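## Task

The liquid handler stopped because tip pickup failed at D5. The run record lists D1 as open 96-well plate R33 with samples, D2 as empty, D3 as open 12-trough reservoir C51, D4 as empty, and D5 as a 200 uL tip rack with cover off. That record says what was loaded, not how things sit now. A cover was left on the D5 rack: move it into WASTE. The D5 rack must finish uncovered, seated and level within the locators, with its A1 well at the corner engraved 'A1'. Never carry labware or a cover in the gripper above a reservoir or an open plate; doing so fails the task. Everything else on D1 to D5 and on SHELF must finish as it began. At the end, release everything and move clear (touching RESUME or its box is fine), then press RESUME, which ends the job once it is down. Pressing RESUME fails the task if a cover is on the D5 rack, if that rack is missing, or if any item on D1 to D5 is unseated. If something you were required to change is still wrong, pressing RESUME is worse than leaving it unpressed.

## Robot and tools

Robot: one six-joint arm (big_yam) with a two-finger parallel gripper and a wrist camera. There is only one arm, so every command addresses that single gripper.

Frame: the scene frame has its origin on the table surface directly beneath the arm's base; +z is up, and looking along +x, +y is to the left. The base may sit slightly tilted. Positions are in metres. Orientations are unit quaternions written w first (qw, qx, qy, qz). The fingers point along the gripper's own +z and open and close along its own y. The reported end_effector_position is the spot between the finger pads, roughly 1 cm back from the tips. Reported hand positions can be a little wrong, more so at long reach, and motions often stop a centimetre or more short, usually low.

Layout: deck positions D1 to D5 stand in a row, D1 on the left when viewed from the base. SHELF holds spare labware, WASTE is a free-standing bin that must stay upright with nothing sticking out over its edge (you may set an item on the rim and let it drop in), RG is a spare nest for regripping, and RESUME is a key on its own box, pressed by pushing it horizontally straight into the box until it latches. Plates and tip racks carry ID labels on the short end near column 1 and on the long side near row H; A1 sits at the labelled short end, in the corner opposite the labelled long side. Tip racks also show their size (200 or 1000).

execute_actions(actions): actions is a list of up to 15 actions; each action is a list of 1 to 15 rows; each row is 8 numbers x, y, z, qw, qx, qy, qz, opening. x, y, z, and the quaternion are an absolute target pose for the gripper in the scene frame. opening is a gripper command from -1 (closed) to +1 (fully open, 0.094 m). Each row lasts one control step of 1/30 s; if fewer than 15 rows are given, the last one is repeated to fill the 15 steps. Send the desired quaternion in every row to hold an orientation rather than copying the last reported one, which may have drifted. An action is rejected if its target lies more than 0.6 m from the gripper along any gripper axis; if the first action fails this or any action is malformed, nothing runs. An empty list just returns the current state and images.

Per-step clipping: each step the commanded pose is limited to within 70 mm and 16 degrees of the measured pose, so far targets need several actions. After an action the arm continues only to the last clipped pose. Moves of a few mm may not shift the hand at all.

move(target, speed, blocking): target is one 8-number row as above (absolute pose plus opening); the hand follows a straight line toward it. speed is the top path speed in m/s, 0.002 to 0.5, default 0.25 (turning up to twice that in rad/s). Paths last 0.5 to 10 s and stop early after 10 s. The path does not avoid obstacles, the hand can lag, wander or overshoot speed near full stretch, and faster or deeper contact presses harder. The opening is applied at the start. blocking=false returns after 0.5 s while motion continues; use wait(0) to check, and call wait or stop before issuing new rows or moves.

wait(seconds): 0 to 10 s, holding the last command; returns early if a running move finishes. stop(): brakes a running move (needs room; fingers keep moving). zoom_image(camera, region): camera is cam_head_left, cam_head_right or cam_wrist; region is [x0, y0, x1, y1] pixels, top-left origin, at most 504 by 504. Images are 672x504. read_manual(section): returns licence texts only ("licences"). finished_scene(scene): ends the given scene irreversibly and reports success.

Results: the state line gives end_effector_position and end_effector_quat_wxyz. Hand target is the pose the controller is currently driving toward. A pose unreachable line means the clearance check (which treats the base mount as part of the arm) altered or blocked the command. Joint positions and velocities list waist, shoulder, elbow, wrist pitch, wrist yaw, wrist roll in rad and rad/s, then finger-pad gap in m. Ranges: waist -2.880 to 2.880, shoulder 0.000 to 3.142, elbow 0.000 to 3.019, wrist pitch -1.693 to 1.571, wrist yaw -1.571 to 1.571, wrist roll -2.094 to 2.094. grip_measured is the measured opening on the command scale (may be off by about 1 mm). Joint torques are raw drive outputs with offsets and noise. The move: line gives the outcome (done, off_target, moving, held, fault), limits applied (paced means the pose was clipped; held means some steps were blocked, after which the arm may move much faster than speed), and distance from target. MOTOR HOT appears at 85 °C; at 100 °C an OVER-TEMPERATURE FAULT drops the arm. FAULT lines mark stops.

Gripping: to hold something, command an opening about 0.03 below grip_measured for a firm grip, less for a light one. Pad force tops out around 50 to 62 N, lower on thin parts; first contact can spike.

Avoid: carrying anything over open plates or reservoirs, dropping items, knocking anything off the table, tipping the waste bin, hard impacts or heavy pushing, and holding loads longer than needed (motor heat). Loose objects may occasionally be nudged by outside disturbances.

Each tool is called as name(argument=value, ...), one argument or row to a line, values as JSON.

## Session

execute_actions(
  actions=[],
)

Scene clock: 0.00 s.
end_effector_position=(+0.1007, +0.2864, +0.3174) grip_measured=+1.000 end_effector_quat_wxyz=(-0.178, -0.063, +0.963, +0.190)
Joint positions: [ 1.354  1.676  0.847 -0.977  0.132  1.338  0.094]
Joint velocities: [-0.015 -0.005 -0.007  0.002  0.051 -0.007  0.   ]
Joint torques (N m, as the arm reports them, + toward a larger angle): no reading
Motor temperatures (°C, as the motors report them): [27 26 29 24 27 26]
Hand target: +0.106, +0.293, +0.324; -0.178, -0.059, +0.962, +0.198
camera_calibration (this result's frames):
cam_wrist: T_world_to_cam=[[0.0527634, -0.918567, -0.391728, 0.384635], [-0.535041, -0.357222, 0.765587, -0.0774947], [-0.843177, 0.169196, -0.510319, 0.325185], [0, 0, 0, 1]] pos_world=[0.212431, 0.27061, 0.37595]

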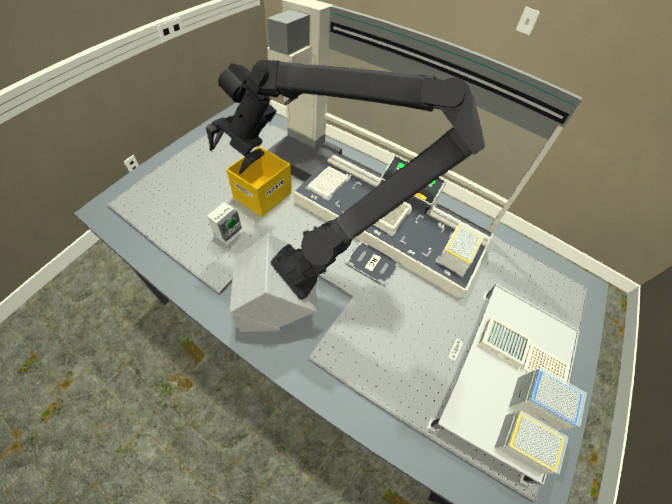

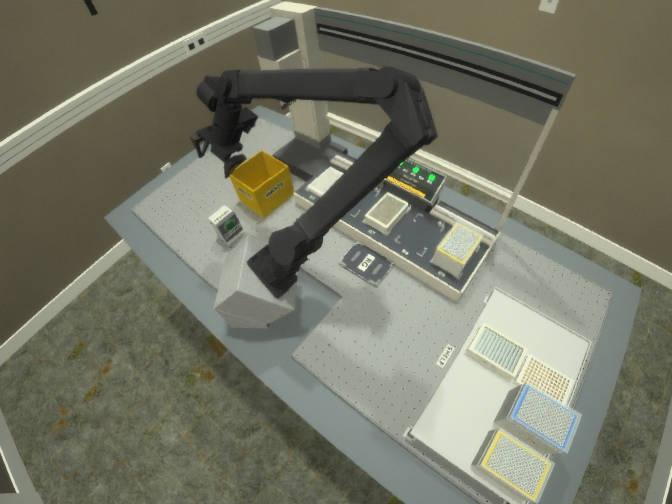

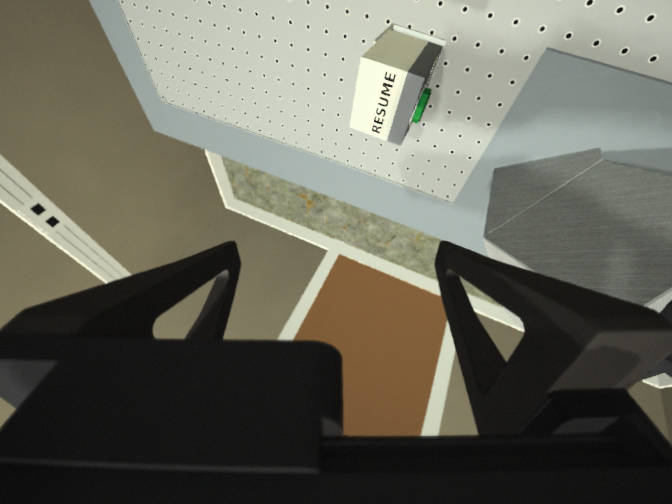

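zoom_image(
  camera="cam_head_right",
  region=[360,150,520,310],
)

move(
  target=[0.36,0.05,0.2,0,0,1,0,1],
)

move(
  target=[0.39,-0.32,0.2,0,0,1,0,1],
)

Region (360, 150, 520, 310) of cam_head_right's 672x504 image, scaled by 3.150, with more detail than that image has.

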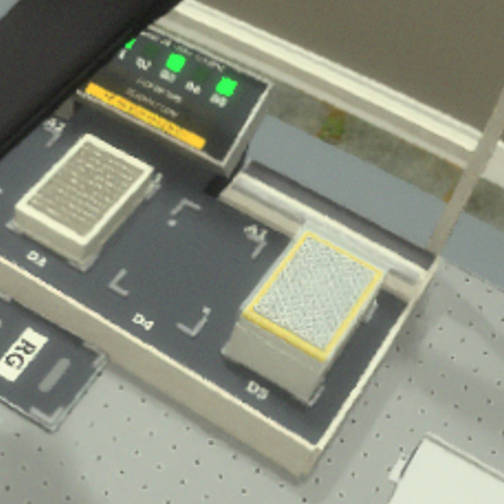

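Scene clock: 6.30 s.
end_effector_position=(+0.3505, +0.0527, +0.1996) grip_measured=+1.000 end_effector_quat_wxyz=(-0.004, -0.002, +1.000, +0.005)
Joint positions: [ 0.618  1.266  0.776 -1.102  0.766  0.691  0.094]
Joint velocities: [ 0.005  0.005 -0.007  0.012 -0.081 -0.066  0.   ]
Joint torques (N m, as the arm reports them, + toward a larger angle): [ 5.26 -5.22  6.45  0.42  0.04 -0.17]
Motor temperatures (°C, as the motors report them): [28 26 30 24 27 26]
Hand target: +0.356, +0.051, +0.201; -0.000, +0.001, +1.000, +0.009
Off the commanded pose: 0.010 m, 1 deg.
move: done
camera_calibration (this result's frames):
cam_wrist: T_world_to_cam=[[0.00421709, -0.999898, -0.0136319, 0.0565493], [-0.804154, -0.0114939, 0.594309, 0.173097], [-0.594405, 0.00845592, -0.804121, 0.495175], [0, 0, 0, 1]] pos_world=[0.433293, 0.054346, 0.296079]

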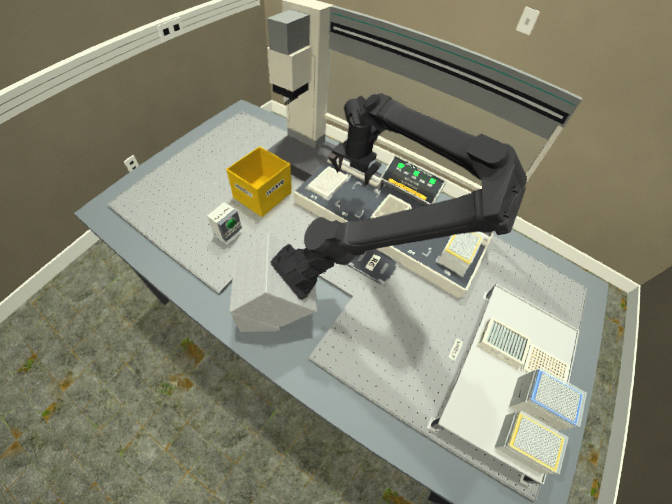

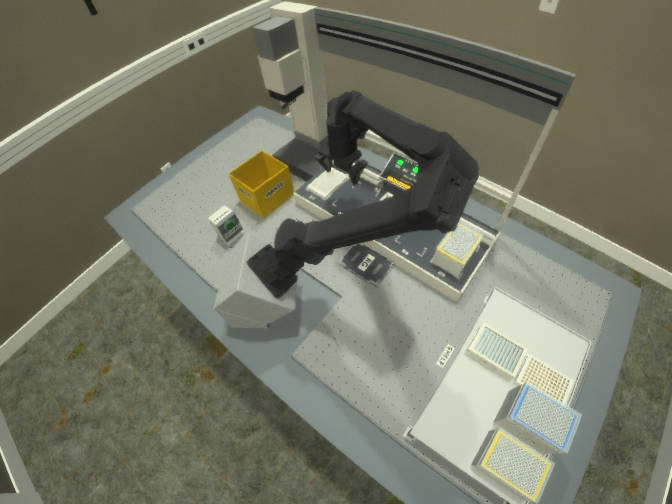

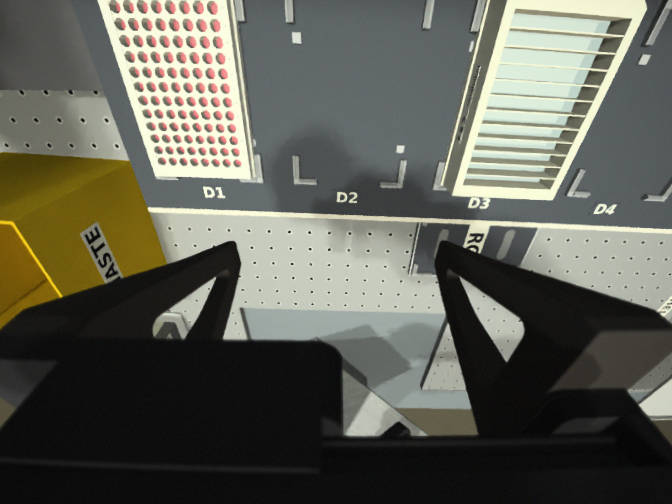

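Scene clock: 8.43 s.
end_effector_position=(+0.3784, -0.3076, +0.1968) grip_measured=+1.000 end_effector_quat_wxyz=(-0.003, +0.007, +1.000, +0.013)
Joint positions: [-0.507  0.82   1.009 -1.058  0.303 -0.542  0.094]
Joint velocities: [-0.015 -0.015  0.002 -0.017 -0.007  0.022  0.   ]
Joint torques (N m, as the arm reports them, + toward a larger angle): [ 1.01 -9.74 10.36  0.22 -0.14 -0.16]
Motor temperatures (°C, as the motors report them): [28 26 31 24 27 26]
Hand target: +0.391, -0.318, +0.200; +0.004, +0.003, +1.000, +0.008
Off the commanded pose: 0.017 m, 2 deg.
move: off_target
camera_calibration (this result's frames):
cam_wrist: T_world_to_cam=[[-0.0133703, -0.999486, -0.0291434, -0.294114], [-0.804965, -0.0065311, 0.593286, 0.195036], [-0.593172, 0.0313918, -0.804464, 0.519191], [0, 0, 0, 1]] pos_world=[0.461034, -0.308987, 0.293386]

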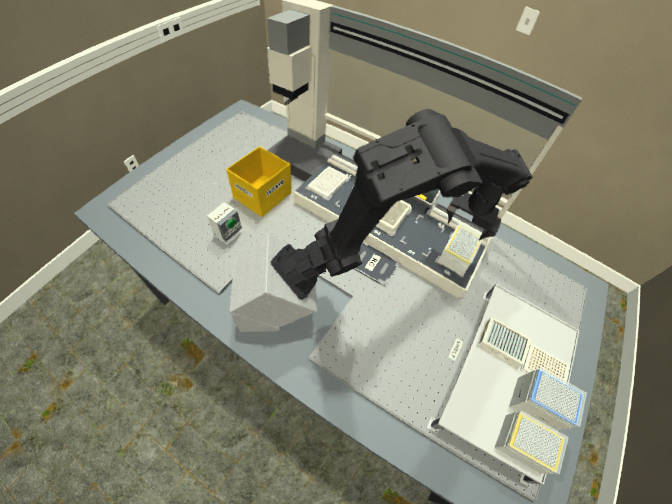

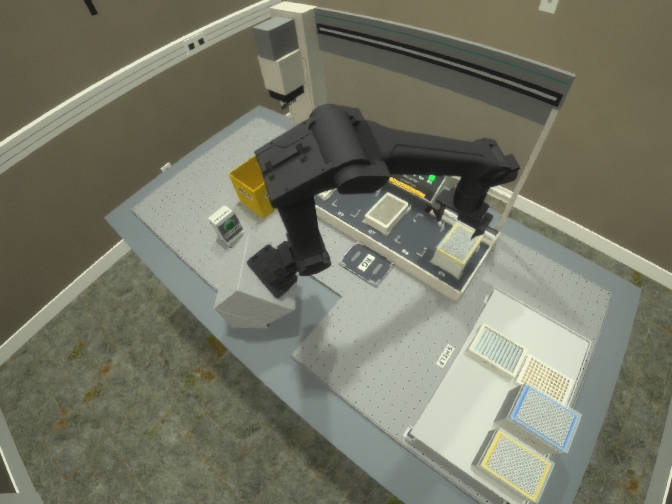

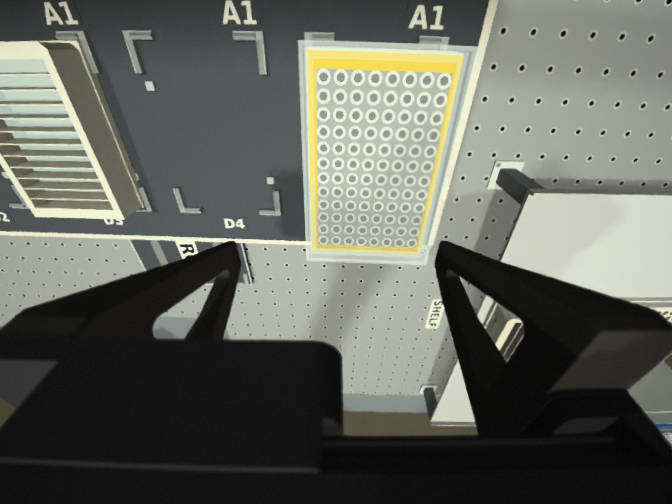

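execute_actions(
  actions=[
    [[0.395,-0.328,0.19,0,0.017,1,0,1]],
    [[0.397,-0.33,0.175,0,0.017,1,0,1]],
    [[0.397,-0.328,0.16,0,0.017,1,0,1]],
    [[0.397,-0.327,0.15,0,0.017,1,0,1]],
    [[0.397,-0.327,0.15,0,0.017,1,0,1]],
  ],
)

Scene clock: 17.70 s.
end_effector_position=(+0.3958, -0.3245, +0.1592) grip_measured=+1.000 end_effector_quat_wxyz=(+0.006, +0.021, +1.000, -0.001)
Joint positions: [-0.56   0.91   1.01  -0.924  0.281 -0.564  0.094]
Joint velocities: [-0.005 -0.005 -0.027  0.002 -0.007  0.037  0.   ]
Joint torques (N m, as the arm reports them, + toward a larger angle): [  0.74 -10.87   7.65   0.52  -0.09  -0.16]
Motor temperatures (°C, as the motors report them): [28 26 32 24 27 26]
Hand target: +0.397, -0.327, +0.150; +0.000, +0.017, +1.000, -0.000
Off the commanded pose: 0.010 m, 1 deg.
camera_calibration (this result's frames):
cam_wrist: T_world_to_cam=[[-0.0418518, -0.999122, -0.00184014, -0.304787], [-0.815821, 0.0331103, 0.577355, 0.250989], [-0.576788, 0.0256646, -0.816491, 0.49332], [0, 0, 0, 1]] pos_world=[0.476547, -0.325491, 0.25732]

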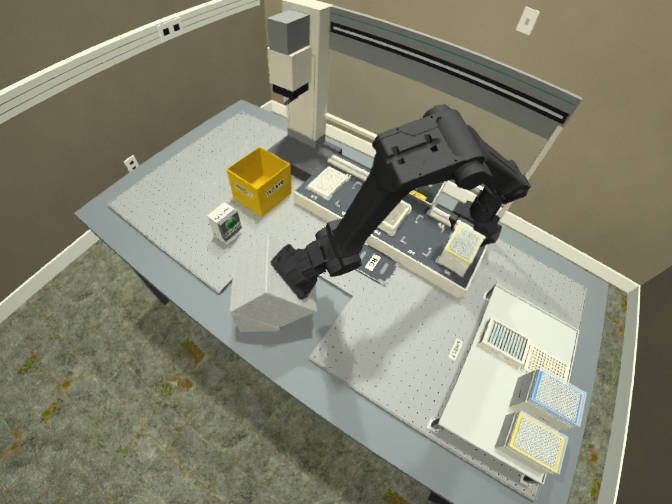

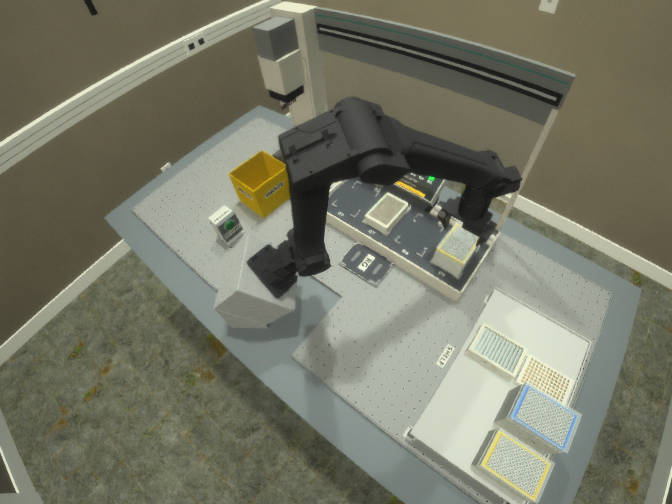

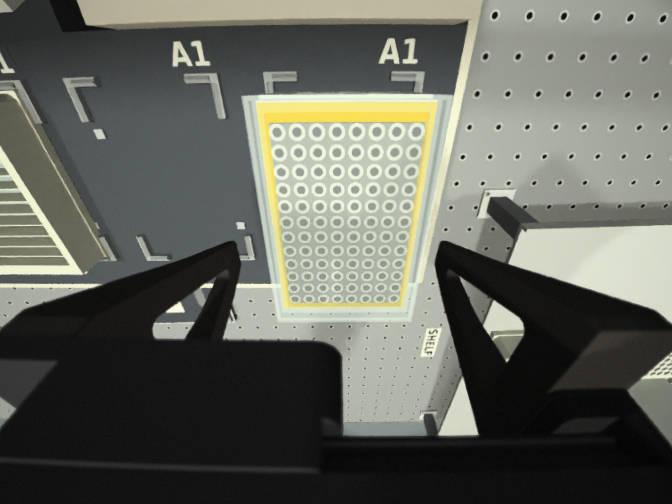

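execute_actions(
  actions=[
    [[0.397,-0.332,0.146,0,0.015,1,0,1]],
    [[0.397,-0.332,0.14,0,0.015,1,0,1]],
    [[0.397,-0.332,0.135,0,0.015,1,0,1]],
    [[0.397,-0.332,0.135,0,0.015,1,0,1]],
  ],
)

Scene clock: 22.93 s.
end_effector_position=(+0.3980, -0.3315, +0.1467) grip_measured=+1.000 end_effector_quat_wxyz=(+0.009, +0.020, +1.000, -0.003)
Joint positions: [-0.587  0.937  1.01  -0.885  0.263 -0.588  0.094]
Joint velocities: [ 0.005 -0.005 -0.017  0.012 -0.022 -0.007  0.   ]
Joint torques (N m, as the arm reports them, + toward a larger angle): [  0.83 -11.08   7.14   0.51  -0.11  -0.16]
Motor temperatures (°C, as the motors report them): [28 26 32 24 27 26]
Hand target: +0.396, -0.332, +0.135; -0.000, +0.015, +1.000, -0.000
Off the commanded pose: 0.012 m, 1 deg.
camera_calibration (this result's frames):
cam_wrist: T_world_to_cam=[[-0.0398945, -0.999201, 0.00241288, -0.313095], [-0.818881, 0.0340785, 0.572951, 0.262408], [-0.572575, 0.0208817, -0.819586, 0.481809], [0, 0, 0, 1]] pos_world=[0.478262, -0.331848, 0.245292]

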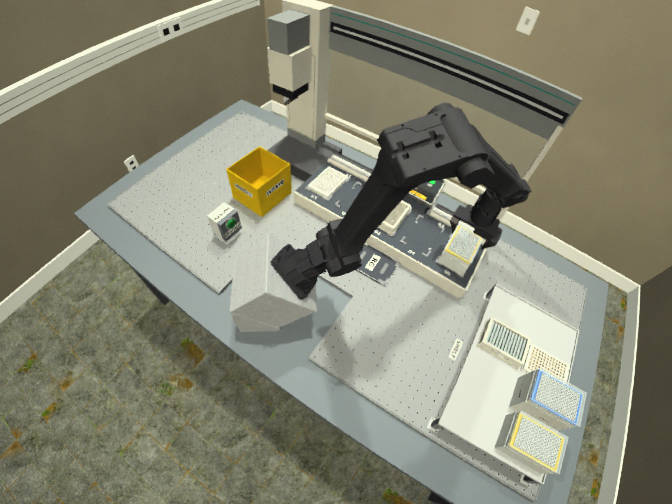

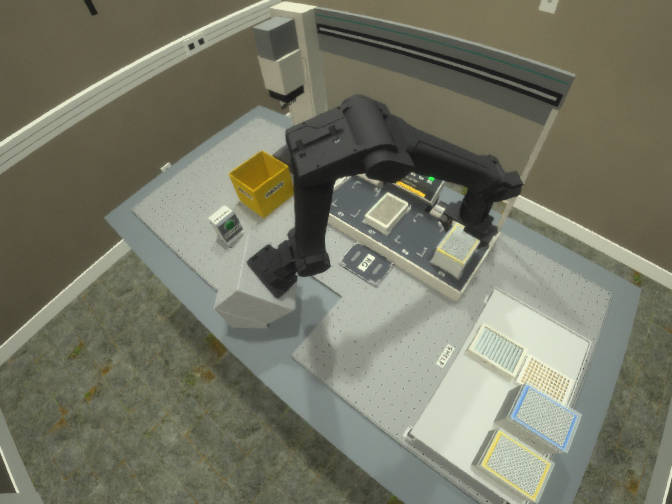

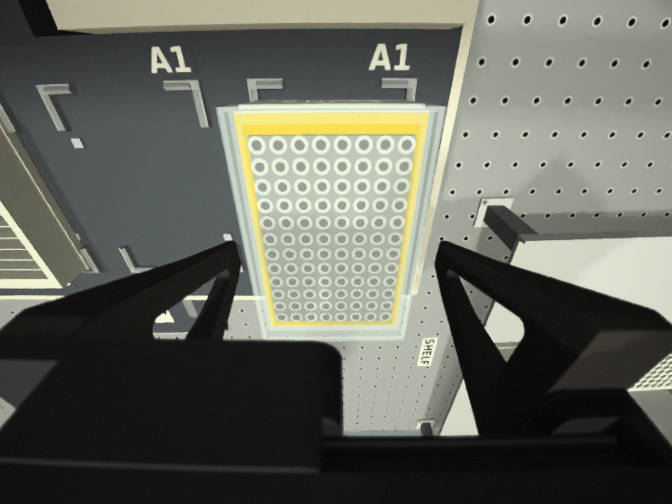

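Need y≈−0.3288.

execute_actions(
  actions=[
    [[0.396,-0.326,0.134,0,0.015,1,0,1]],
    [[0.396,-0.326,0.13,0,0.015,1,0,1]],
    [[0.396,-0.326,0.13,0,0.015,1,0,1]],
  ],
)

Scene clock: 29.67 s.
end_effector_position=(+0.3994, -0.3329, +0.1455) grip_measured=+1.000 end_effector_quat_wxyz=(+0.013, +0.022, +1.000, -0.008)
Joint positions: [-0.587  0.937  1.006 -0.869  0.267 -0.588  0.094]
Joint velocities: [-0.005 -0.015 -0.007 -0.007  0.022 -0.051  0.   ]
Joint torques (N m, as the arm reports them, + toward a larger angle): [  1.75 -11.18   6.12   0.6    0.02  -0.07]
Motor temperatures (°C, as the motors report them): [27 26 32 24 27 26]
Hand target: +0.395, -0.326, +0.131; -0.000, +0.015, +1.000, -0.000
Off the commanded pose: 0.017 m, 2 deg.
camera_calibration (this result's frames):
cam_wrist: T_world_to_cam=[[-0.0431765, -0.998993, 0.012168, -0.314551], [-0.822626, 0.04246, 0.566996, 0.269418], [-0.566942, 0.0144712, -0.823631, 0.477857], [0, 0, 0, 1]] pos_world=[0.478966, -0.332589, 0.244647]

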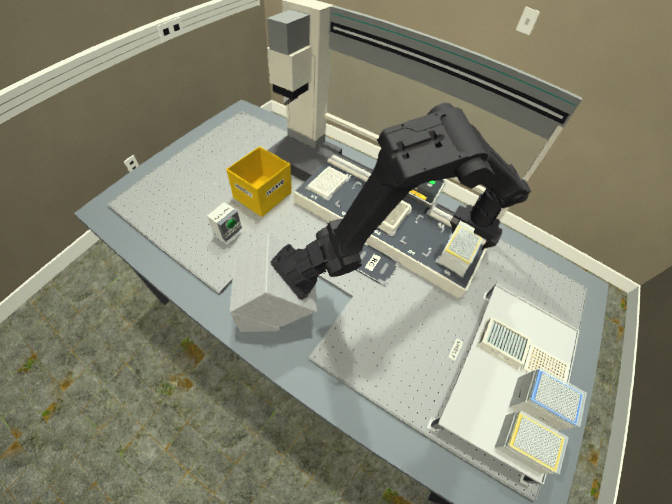

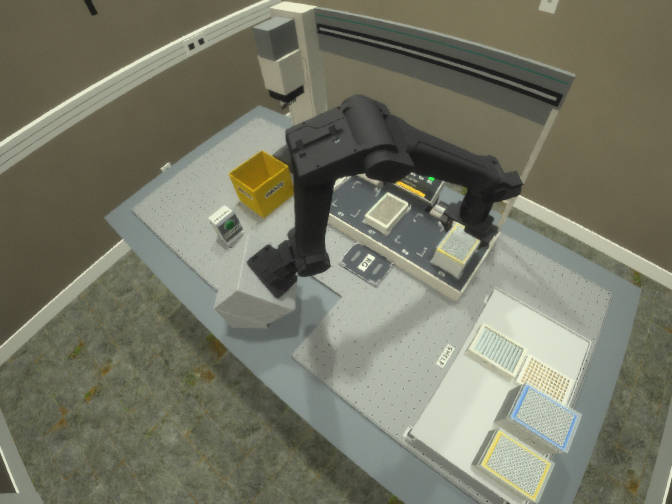

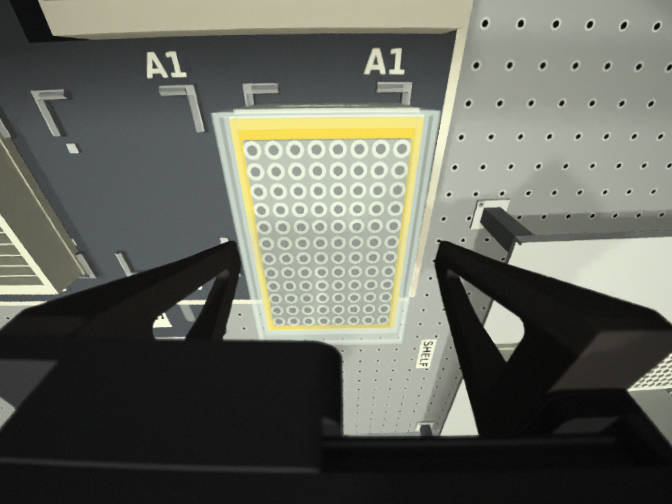

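execute_actions(
  actions=[
    [[0.395,-0.32,0.13,0,0.01,1,0,1]],
    [[0.395,-0.32,0.13,0,0.01,1,0,1]],
  ],
)

Scene clock: 33.87 s.
end_effector_position=(+0.3950, -0.3286, +0.1414) grip_measured=+1.000 end_effector_quat_wxyz=(+0.007, +0.019, +1.000, -0.008)
Joint positions: [-0.585  0.937  0.992 -0.864  0.275 -0.588  0.094]
Joint velocities: [ 0.005 -0.005 -0.007 -0.012  0.037 -0.007  0.   ]
Joint torques (N m, as the arm reports them, + toward a larger angle): [  2.55 -11.63   6.21   0.58   0.11  -0.07]
Motor temperatures (°C, as the motors report them): [27 27 32 24 27 26]
Hand target: +0.394, -0.320, +0.130; -0.000, +0.010, +1.000, -0.000
Off the commanded pose: 0.014 m, 2 deg.
camera_calibration (this result's frames):
cam_wrist: T_world_to_cam=[[-0.0384959, -0.999191, 0.0116402, -0.312253], [-0.816304, 0.0381641, 0.576361, 0.262748], [-0.576339, 0.0126856, -0.817112, 0.474129], [0, 0, 0, 1]] pos_world=[0.475721, -0.328042, 0.239613]

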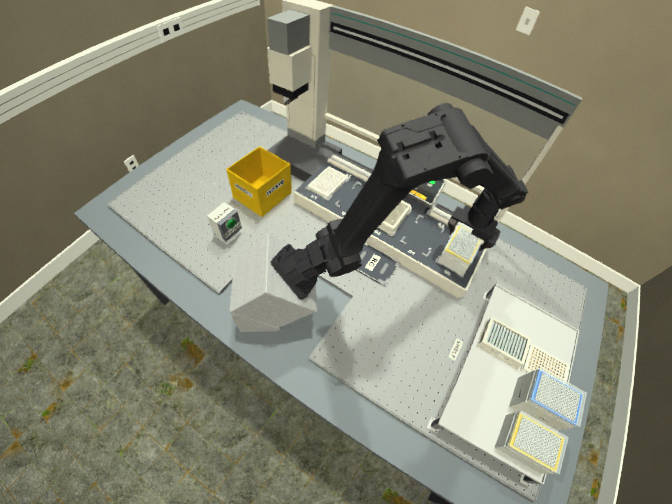

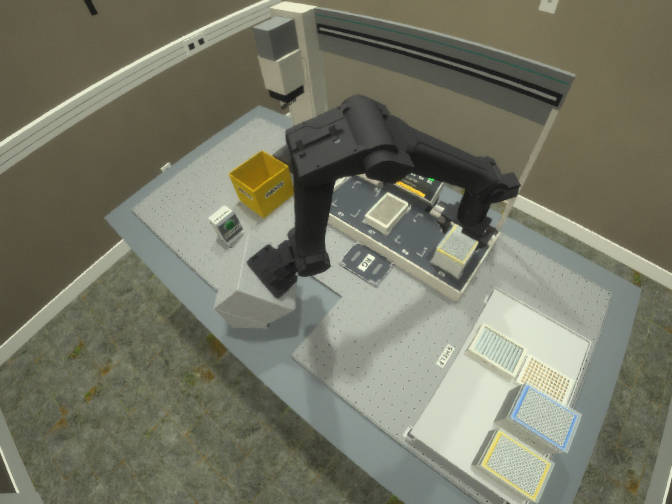

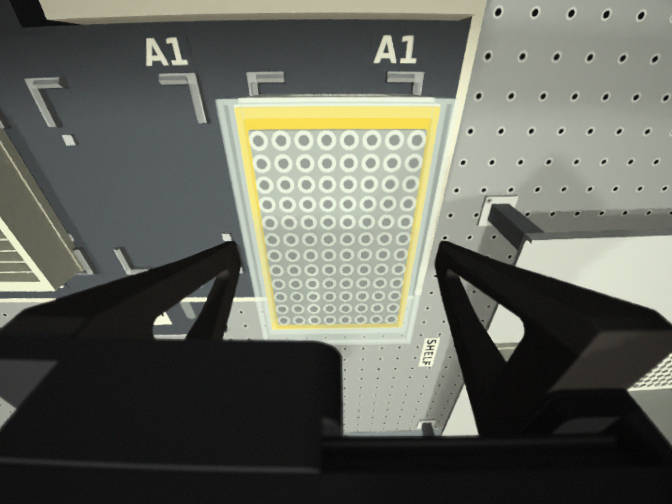

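execute_actions(
  actions=[
    [[0.395,-0.321,0.123,0,0.01,1,0,1]],
    [[0.395,-0.322,0.116,0,0.01,1,0,1]],
    [[0.395,-0.323,0.108,0,0.01,1,0,1]],
    [[0.395,-0.323,0.108,0,0.01,1,0,1]],
  ],
)

Scene clock: 40.43 s.
end_effector_position=(+0.4009, -0.3267, +0.1230) grip_measured=+1.000 end_effector_quat_wxyz=(+0.013, +0.016, +1.000, -0.006)
Joint positions: [-0.59   0.974  0.979 -0.804  0.261 -0.601  0.094]
Joint velocities: [ 0.005 -0.015 -0.007 -0.007  0.037  0.051  0.   ]
Joint torques (N m, as the arm reports them, + toward a larger angle): [  0.96 -11.69   5.99   0.59  -0.13  -0.16]
Motor temperatures (°C, as the motors report them): [27 27 31 24 27 26]
Hand target: +0.394, -0.323, +0.109; -0.000, +0.010, +1.000, -0.000
Off the commanded pose: 0.017 m, 2 deg.
camera_calibration (this result's frames):
cam_wrist: T_world_to_cam=[[-0.0328891, -0.999422, 0.00861685, -0.311847], [-0.823826, 0.03199, 0.56594, 0.280346], [-0.565888, 0.0115145, -0.824402, 0.458812], [0, 0, 0, 1]] pos_world=[0.480336, -0.325918, 0.222273]

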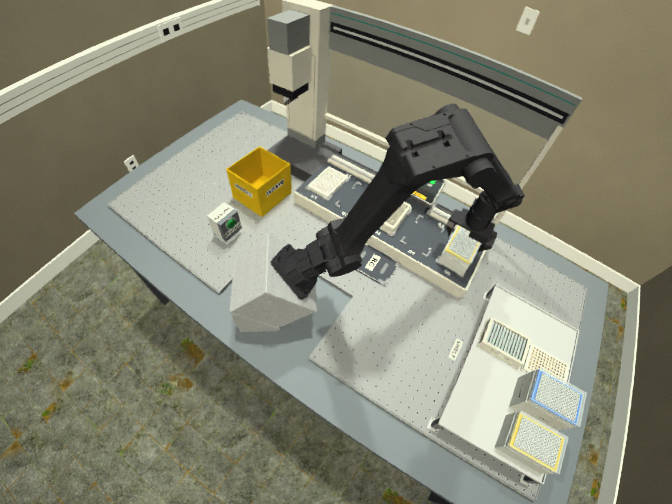

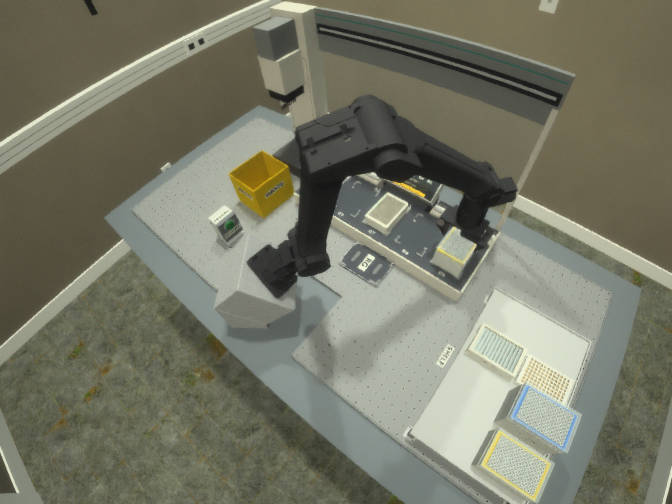

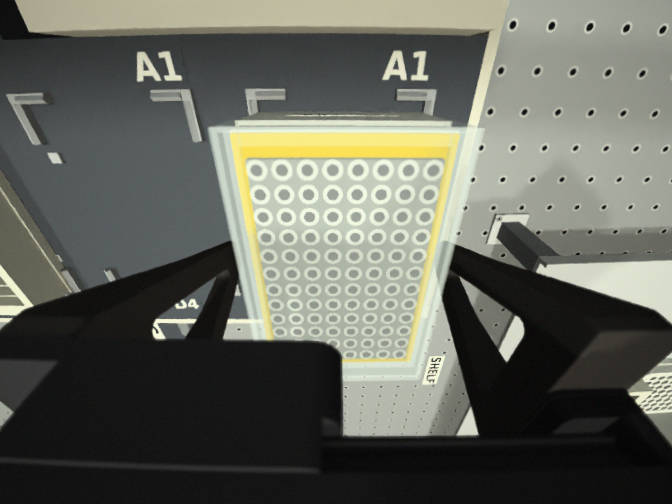

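Grip and lift.

execute_actions(
  actions=[
    [[0.395,-0.325,0.108,0,0.012,1,0,0.86]],
    [[0.397,-0.327,0.112,0,0.012,1,0,0.79]],
    [[0.402,-0.331,0.122,0,0.012,1,0,0.79]],
    [[0.407,-0.335,0.132,0,0.012,1,0,0.79]],
    [[0.411,-0.338,0.142,0,0.012,1,0,0.79]],
    [[0.412,-0.338,0.152,0,0.012,1,0,0.79]],
  ],
)

Scene clock: 46.70 s.
end_effector_position=(+0.3958, -0.3280, +0.1374) grip_measured=+0.831 end_effector_quat_wxyz=(-0.016, +0.007, +1.000, +0.007)
Joint positions: [-0.584  0.975  1.029 -0.922  0.278 -0.597  0.086]
Joint velocities: [-0.005  0.005  0.007 -0.022 -0.066 -0.007  0.   ]
Joint torques (N m, as the arm reports them, + toward a larger angle): [  2.76 -14.17  10.13  -0.43   0.03   0.09]
Motor temperatures (°C, as the motors report them): [27 27 32 24 27 26]
Hand target: +0.412, -0.338, +0.152; +0.000, +0.012, +1.000, +0.000
Off the commanded pose: 0.024 m, 2 deg.
camera_calibration (this result's frames):
cam_wrist: T_world_to_cam=[[-0.0137275, -0.999761, -0.0170045, -0.317553], [-0.789266, 0.000393108, 0.614051, 0.237356], [-0.613898, 0.0218505, -0.789083, 0.485324], [0, 0, 0, 1]] pos_world=[0.480917, -0.328175, 0.231813]

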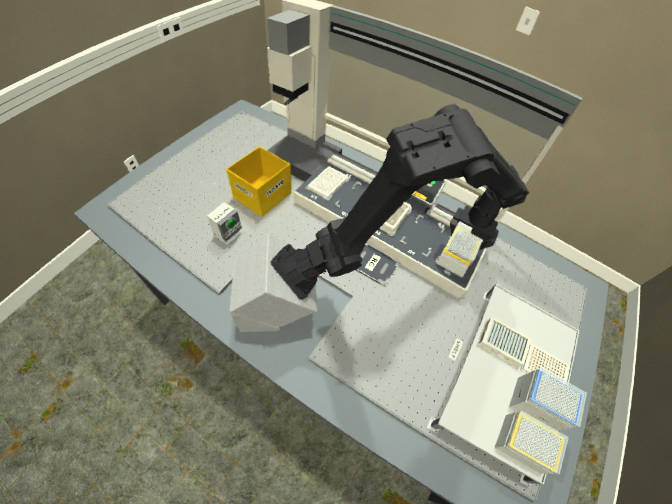

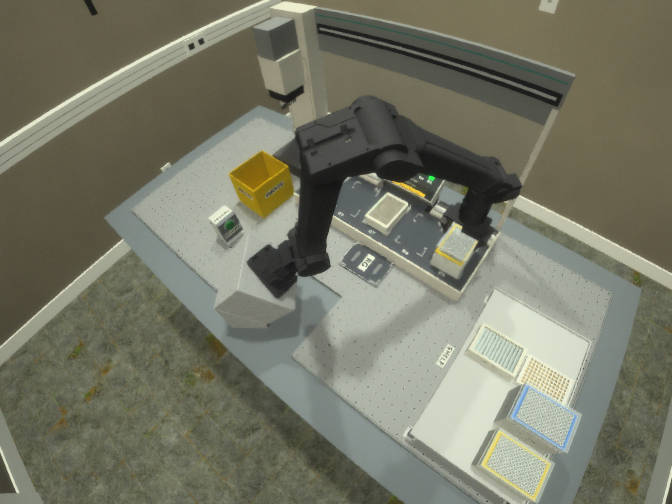

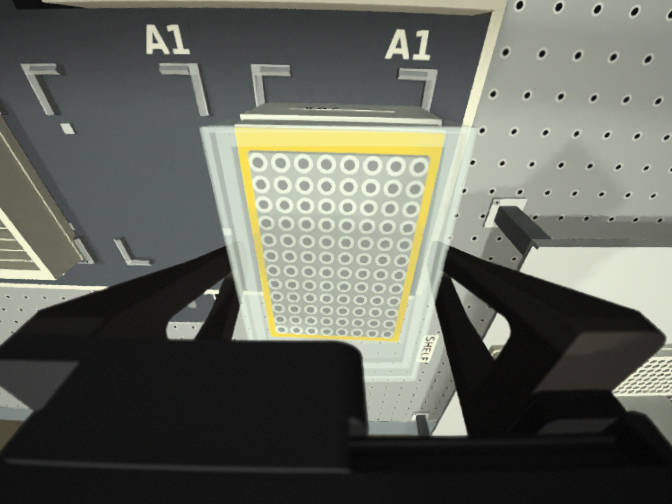

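execute_actions(
  actions=[
    [[0.417,-0.338,0.157,0,0.012,1,0,0.79]],
    [[0.418,-0.338,0.167,0,0.012,1,0,0.79]],
    [[0.418,-0.338,0.18,0,0.012,1,0,0.79]],
    [[0.418,-0.338,0.19,0,0.012,1,0,0.79]],
  ],
)

Scene clock: 51.00 s.
end_effector_position=(+0.4022, -0.3242, +0.1697) grip_measured=+0.831 end_effector_quat_wxyz=(-0.022, +0.001, +1.000, +0.012)
Joint positions: [-0.531  0.945  1.082 -1.033  0.309 -0.562  0.086]
Joint velocities: [-0.015  0.005  0.007 -0.012 -0.037  0.022 -0.   ]
Joint torques (N m, as the arm reports them, + toward a larger angle): [  2.64 -14.61  10.82  -0.39   0.14   0.14]
Motor temperatures (°C, as the motors report them): [27 27 32 24 27 26]
Hand target: +0.418, -0.338, +0.190; +0.000, +0.012, +1.000, +0.000
Off the commanded pose: 0.029 m, 3 deg.
camera_calibration (this result's frames):
cam_wrist: T_world_to_cam=[[-0.00224318, -0.999597, -0.0283068, -0.315804], [-0.782481, -0.0158713, 0.622472, 0.213176], [-0.62267, 0.0235458, -0.78213, 0.517498], [0, 0, 0, 1]] pos_world=[0.488328, -0.324478, 0.263115]

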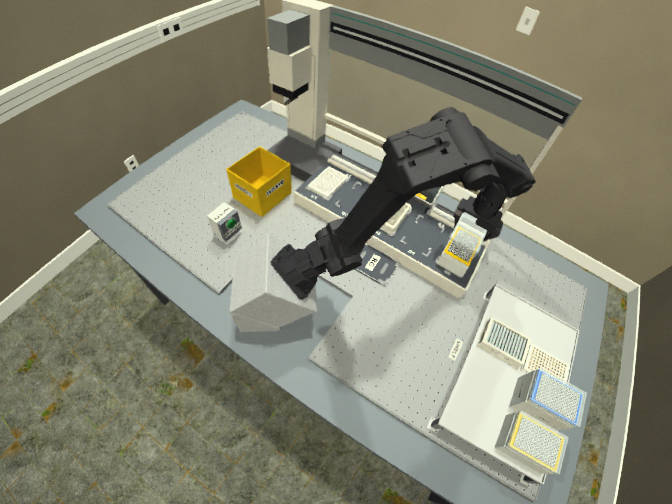

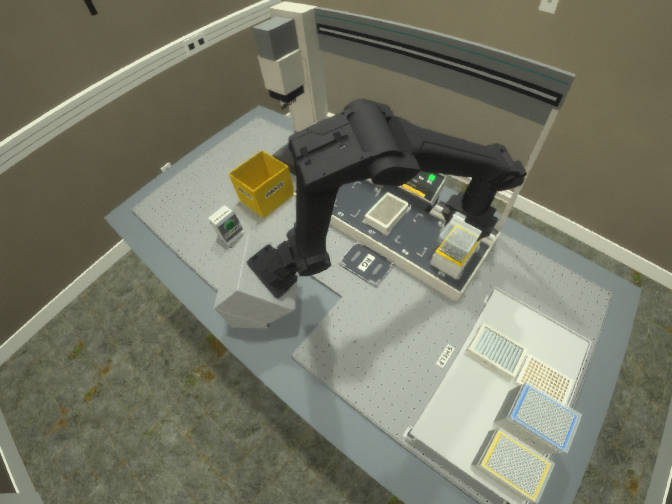

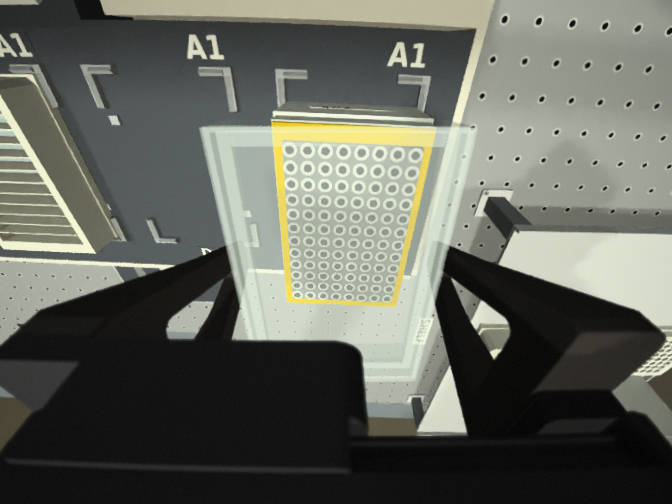

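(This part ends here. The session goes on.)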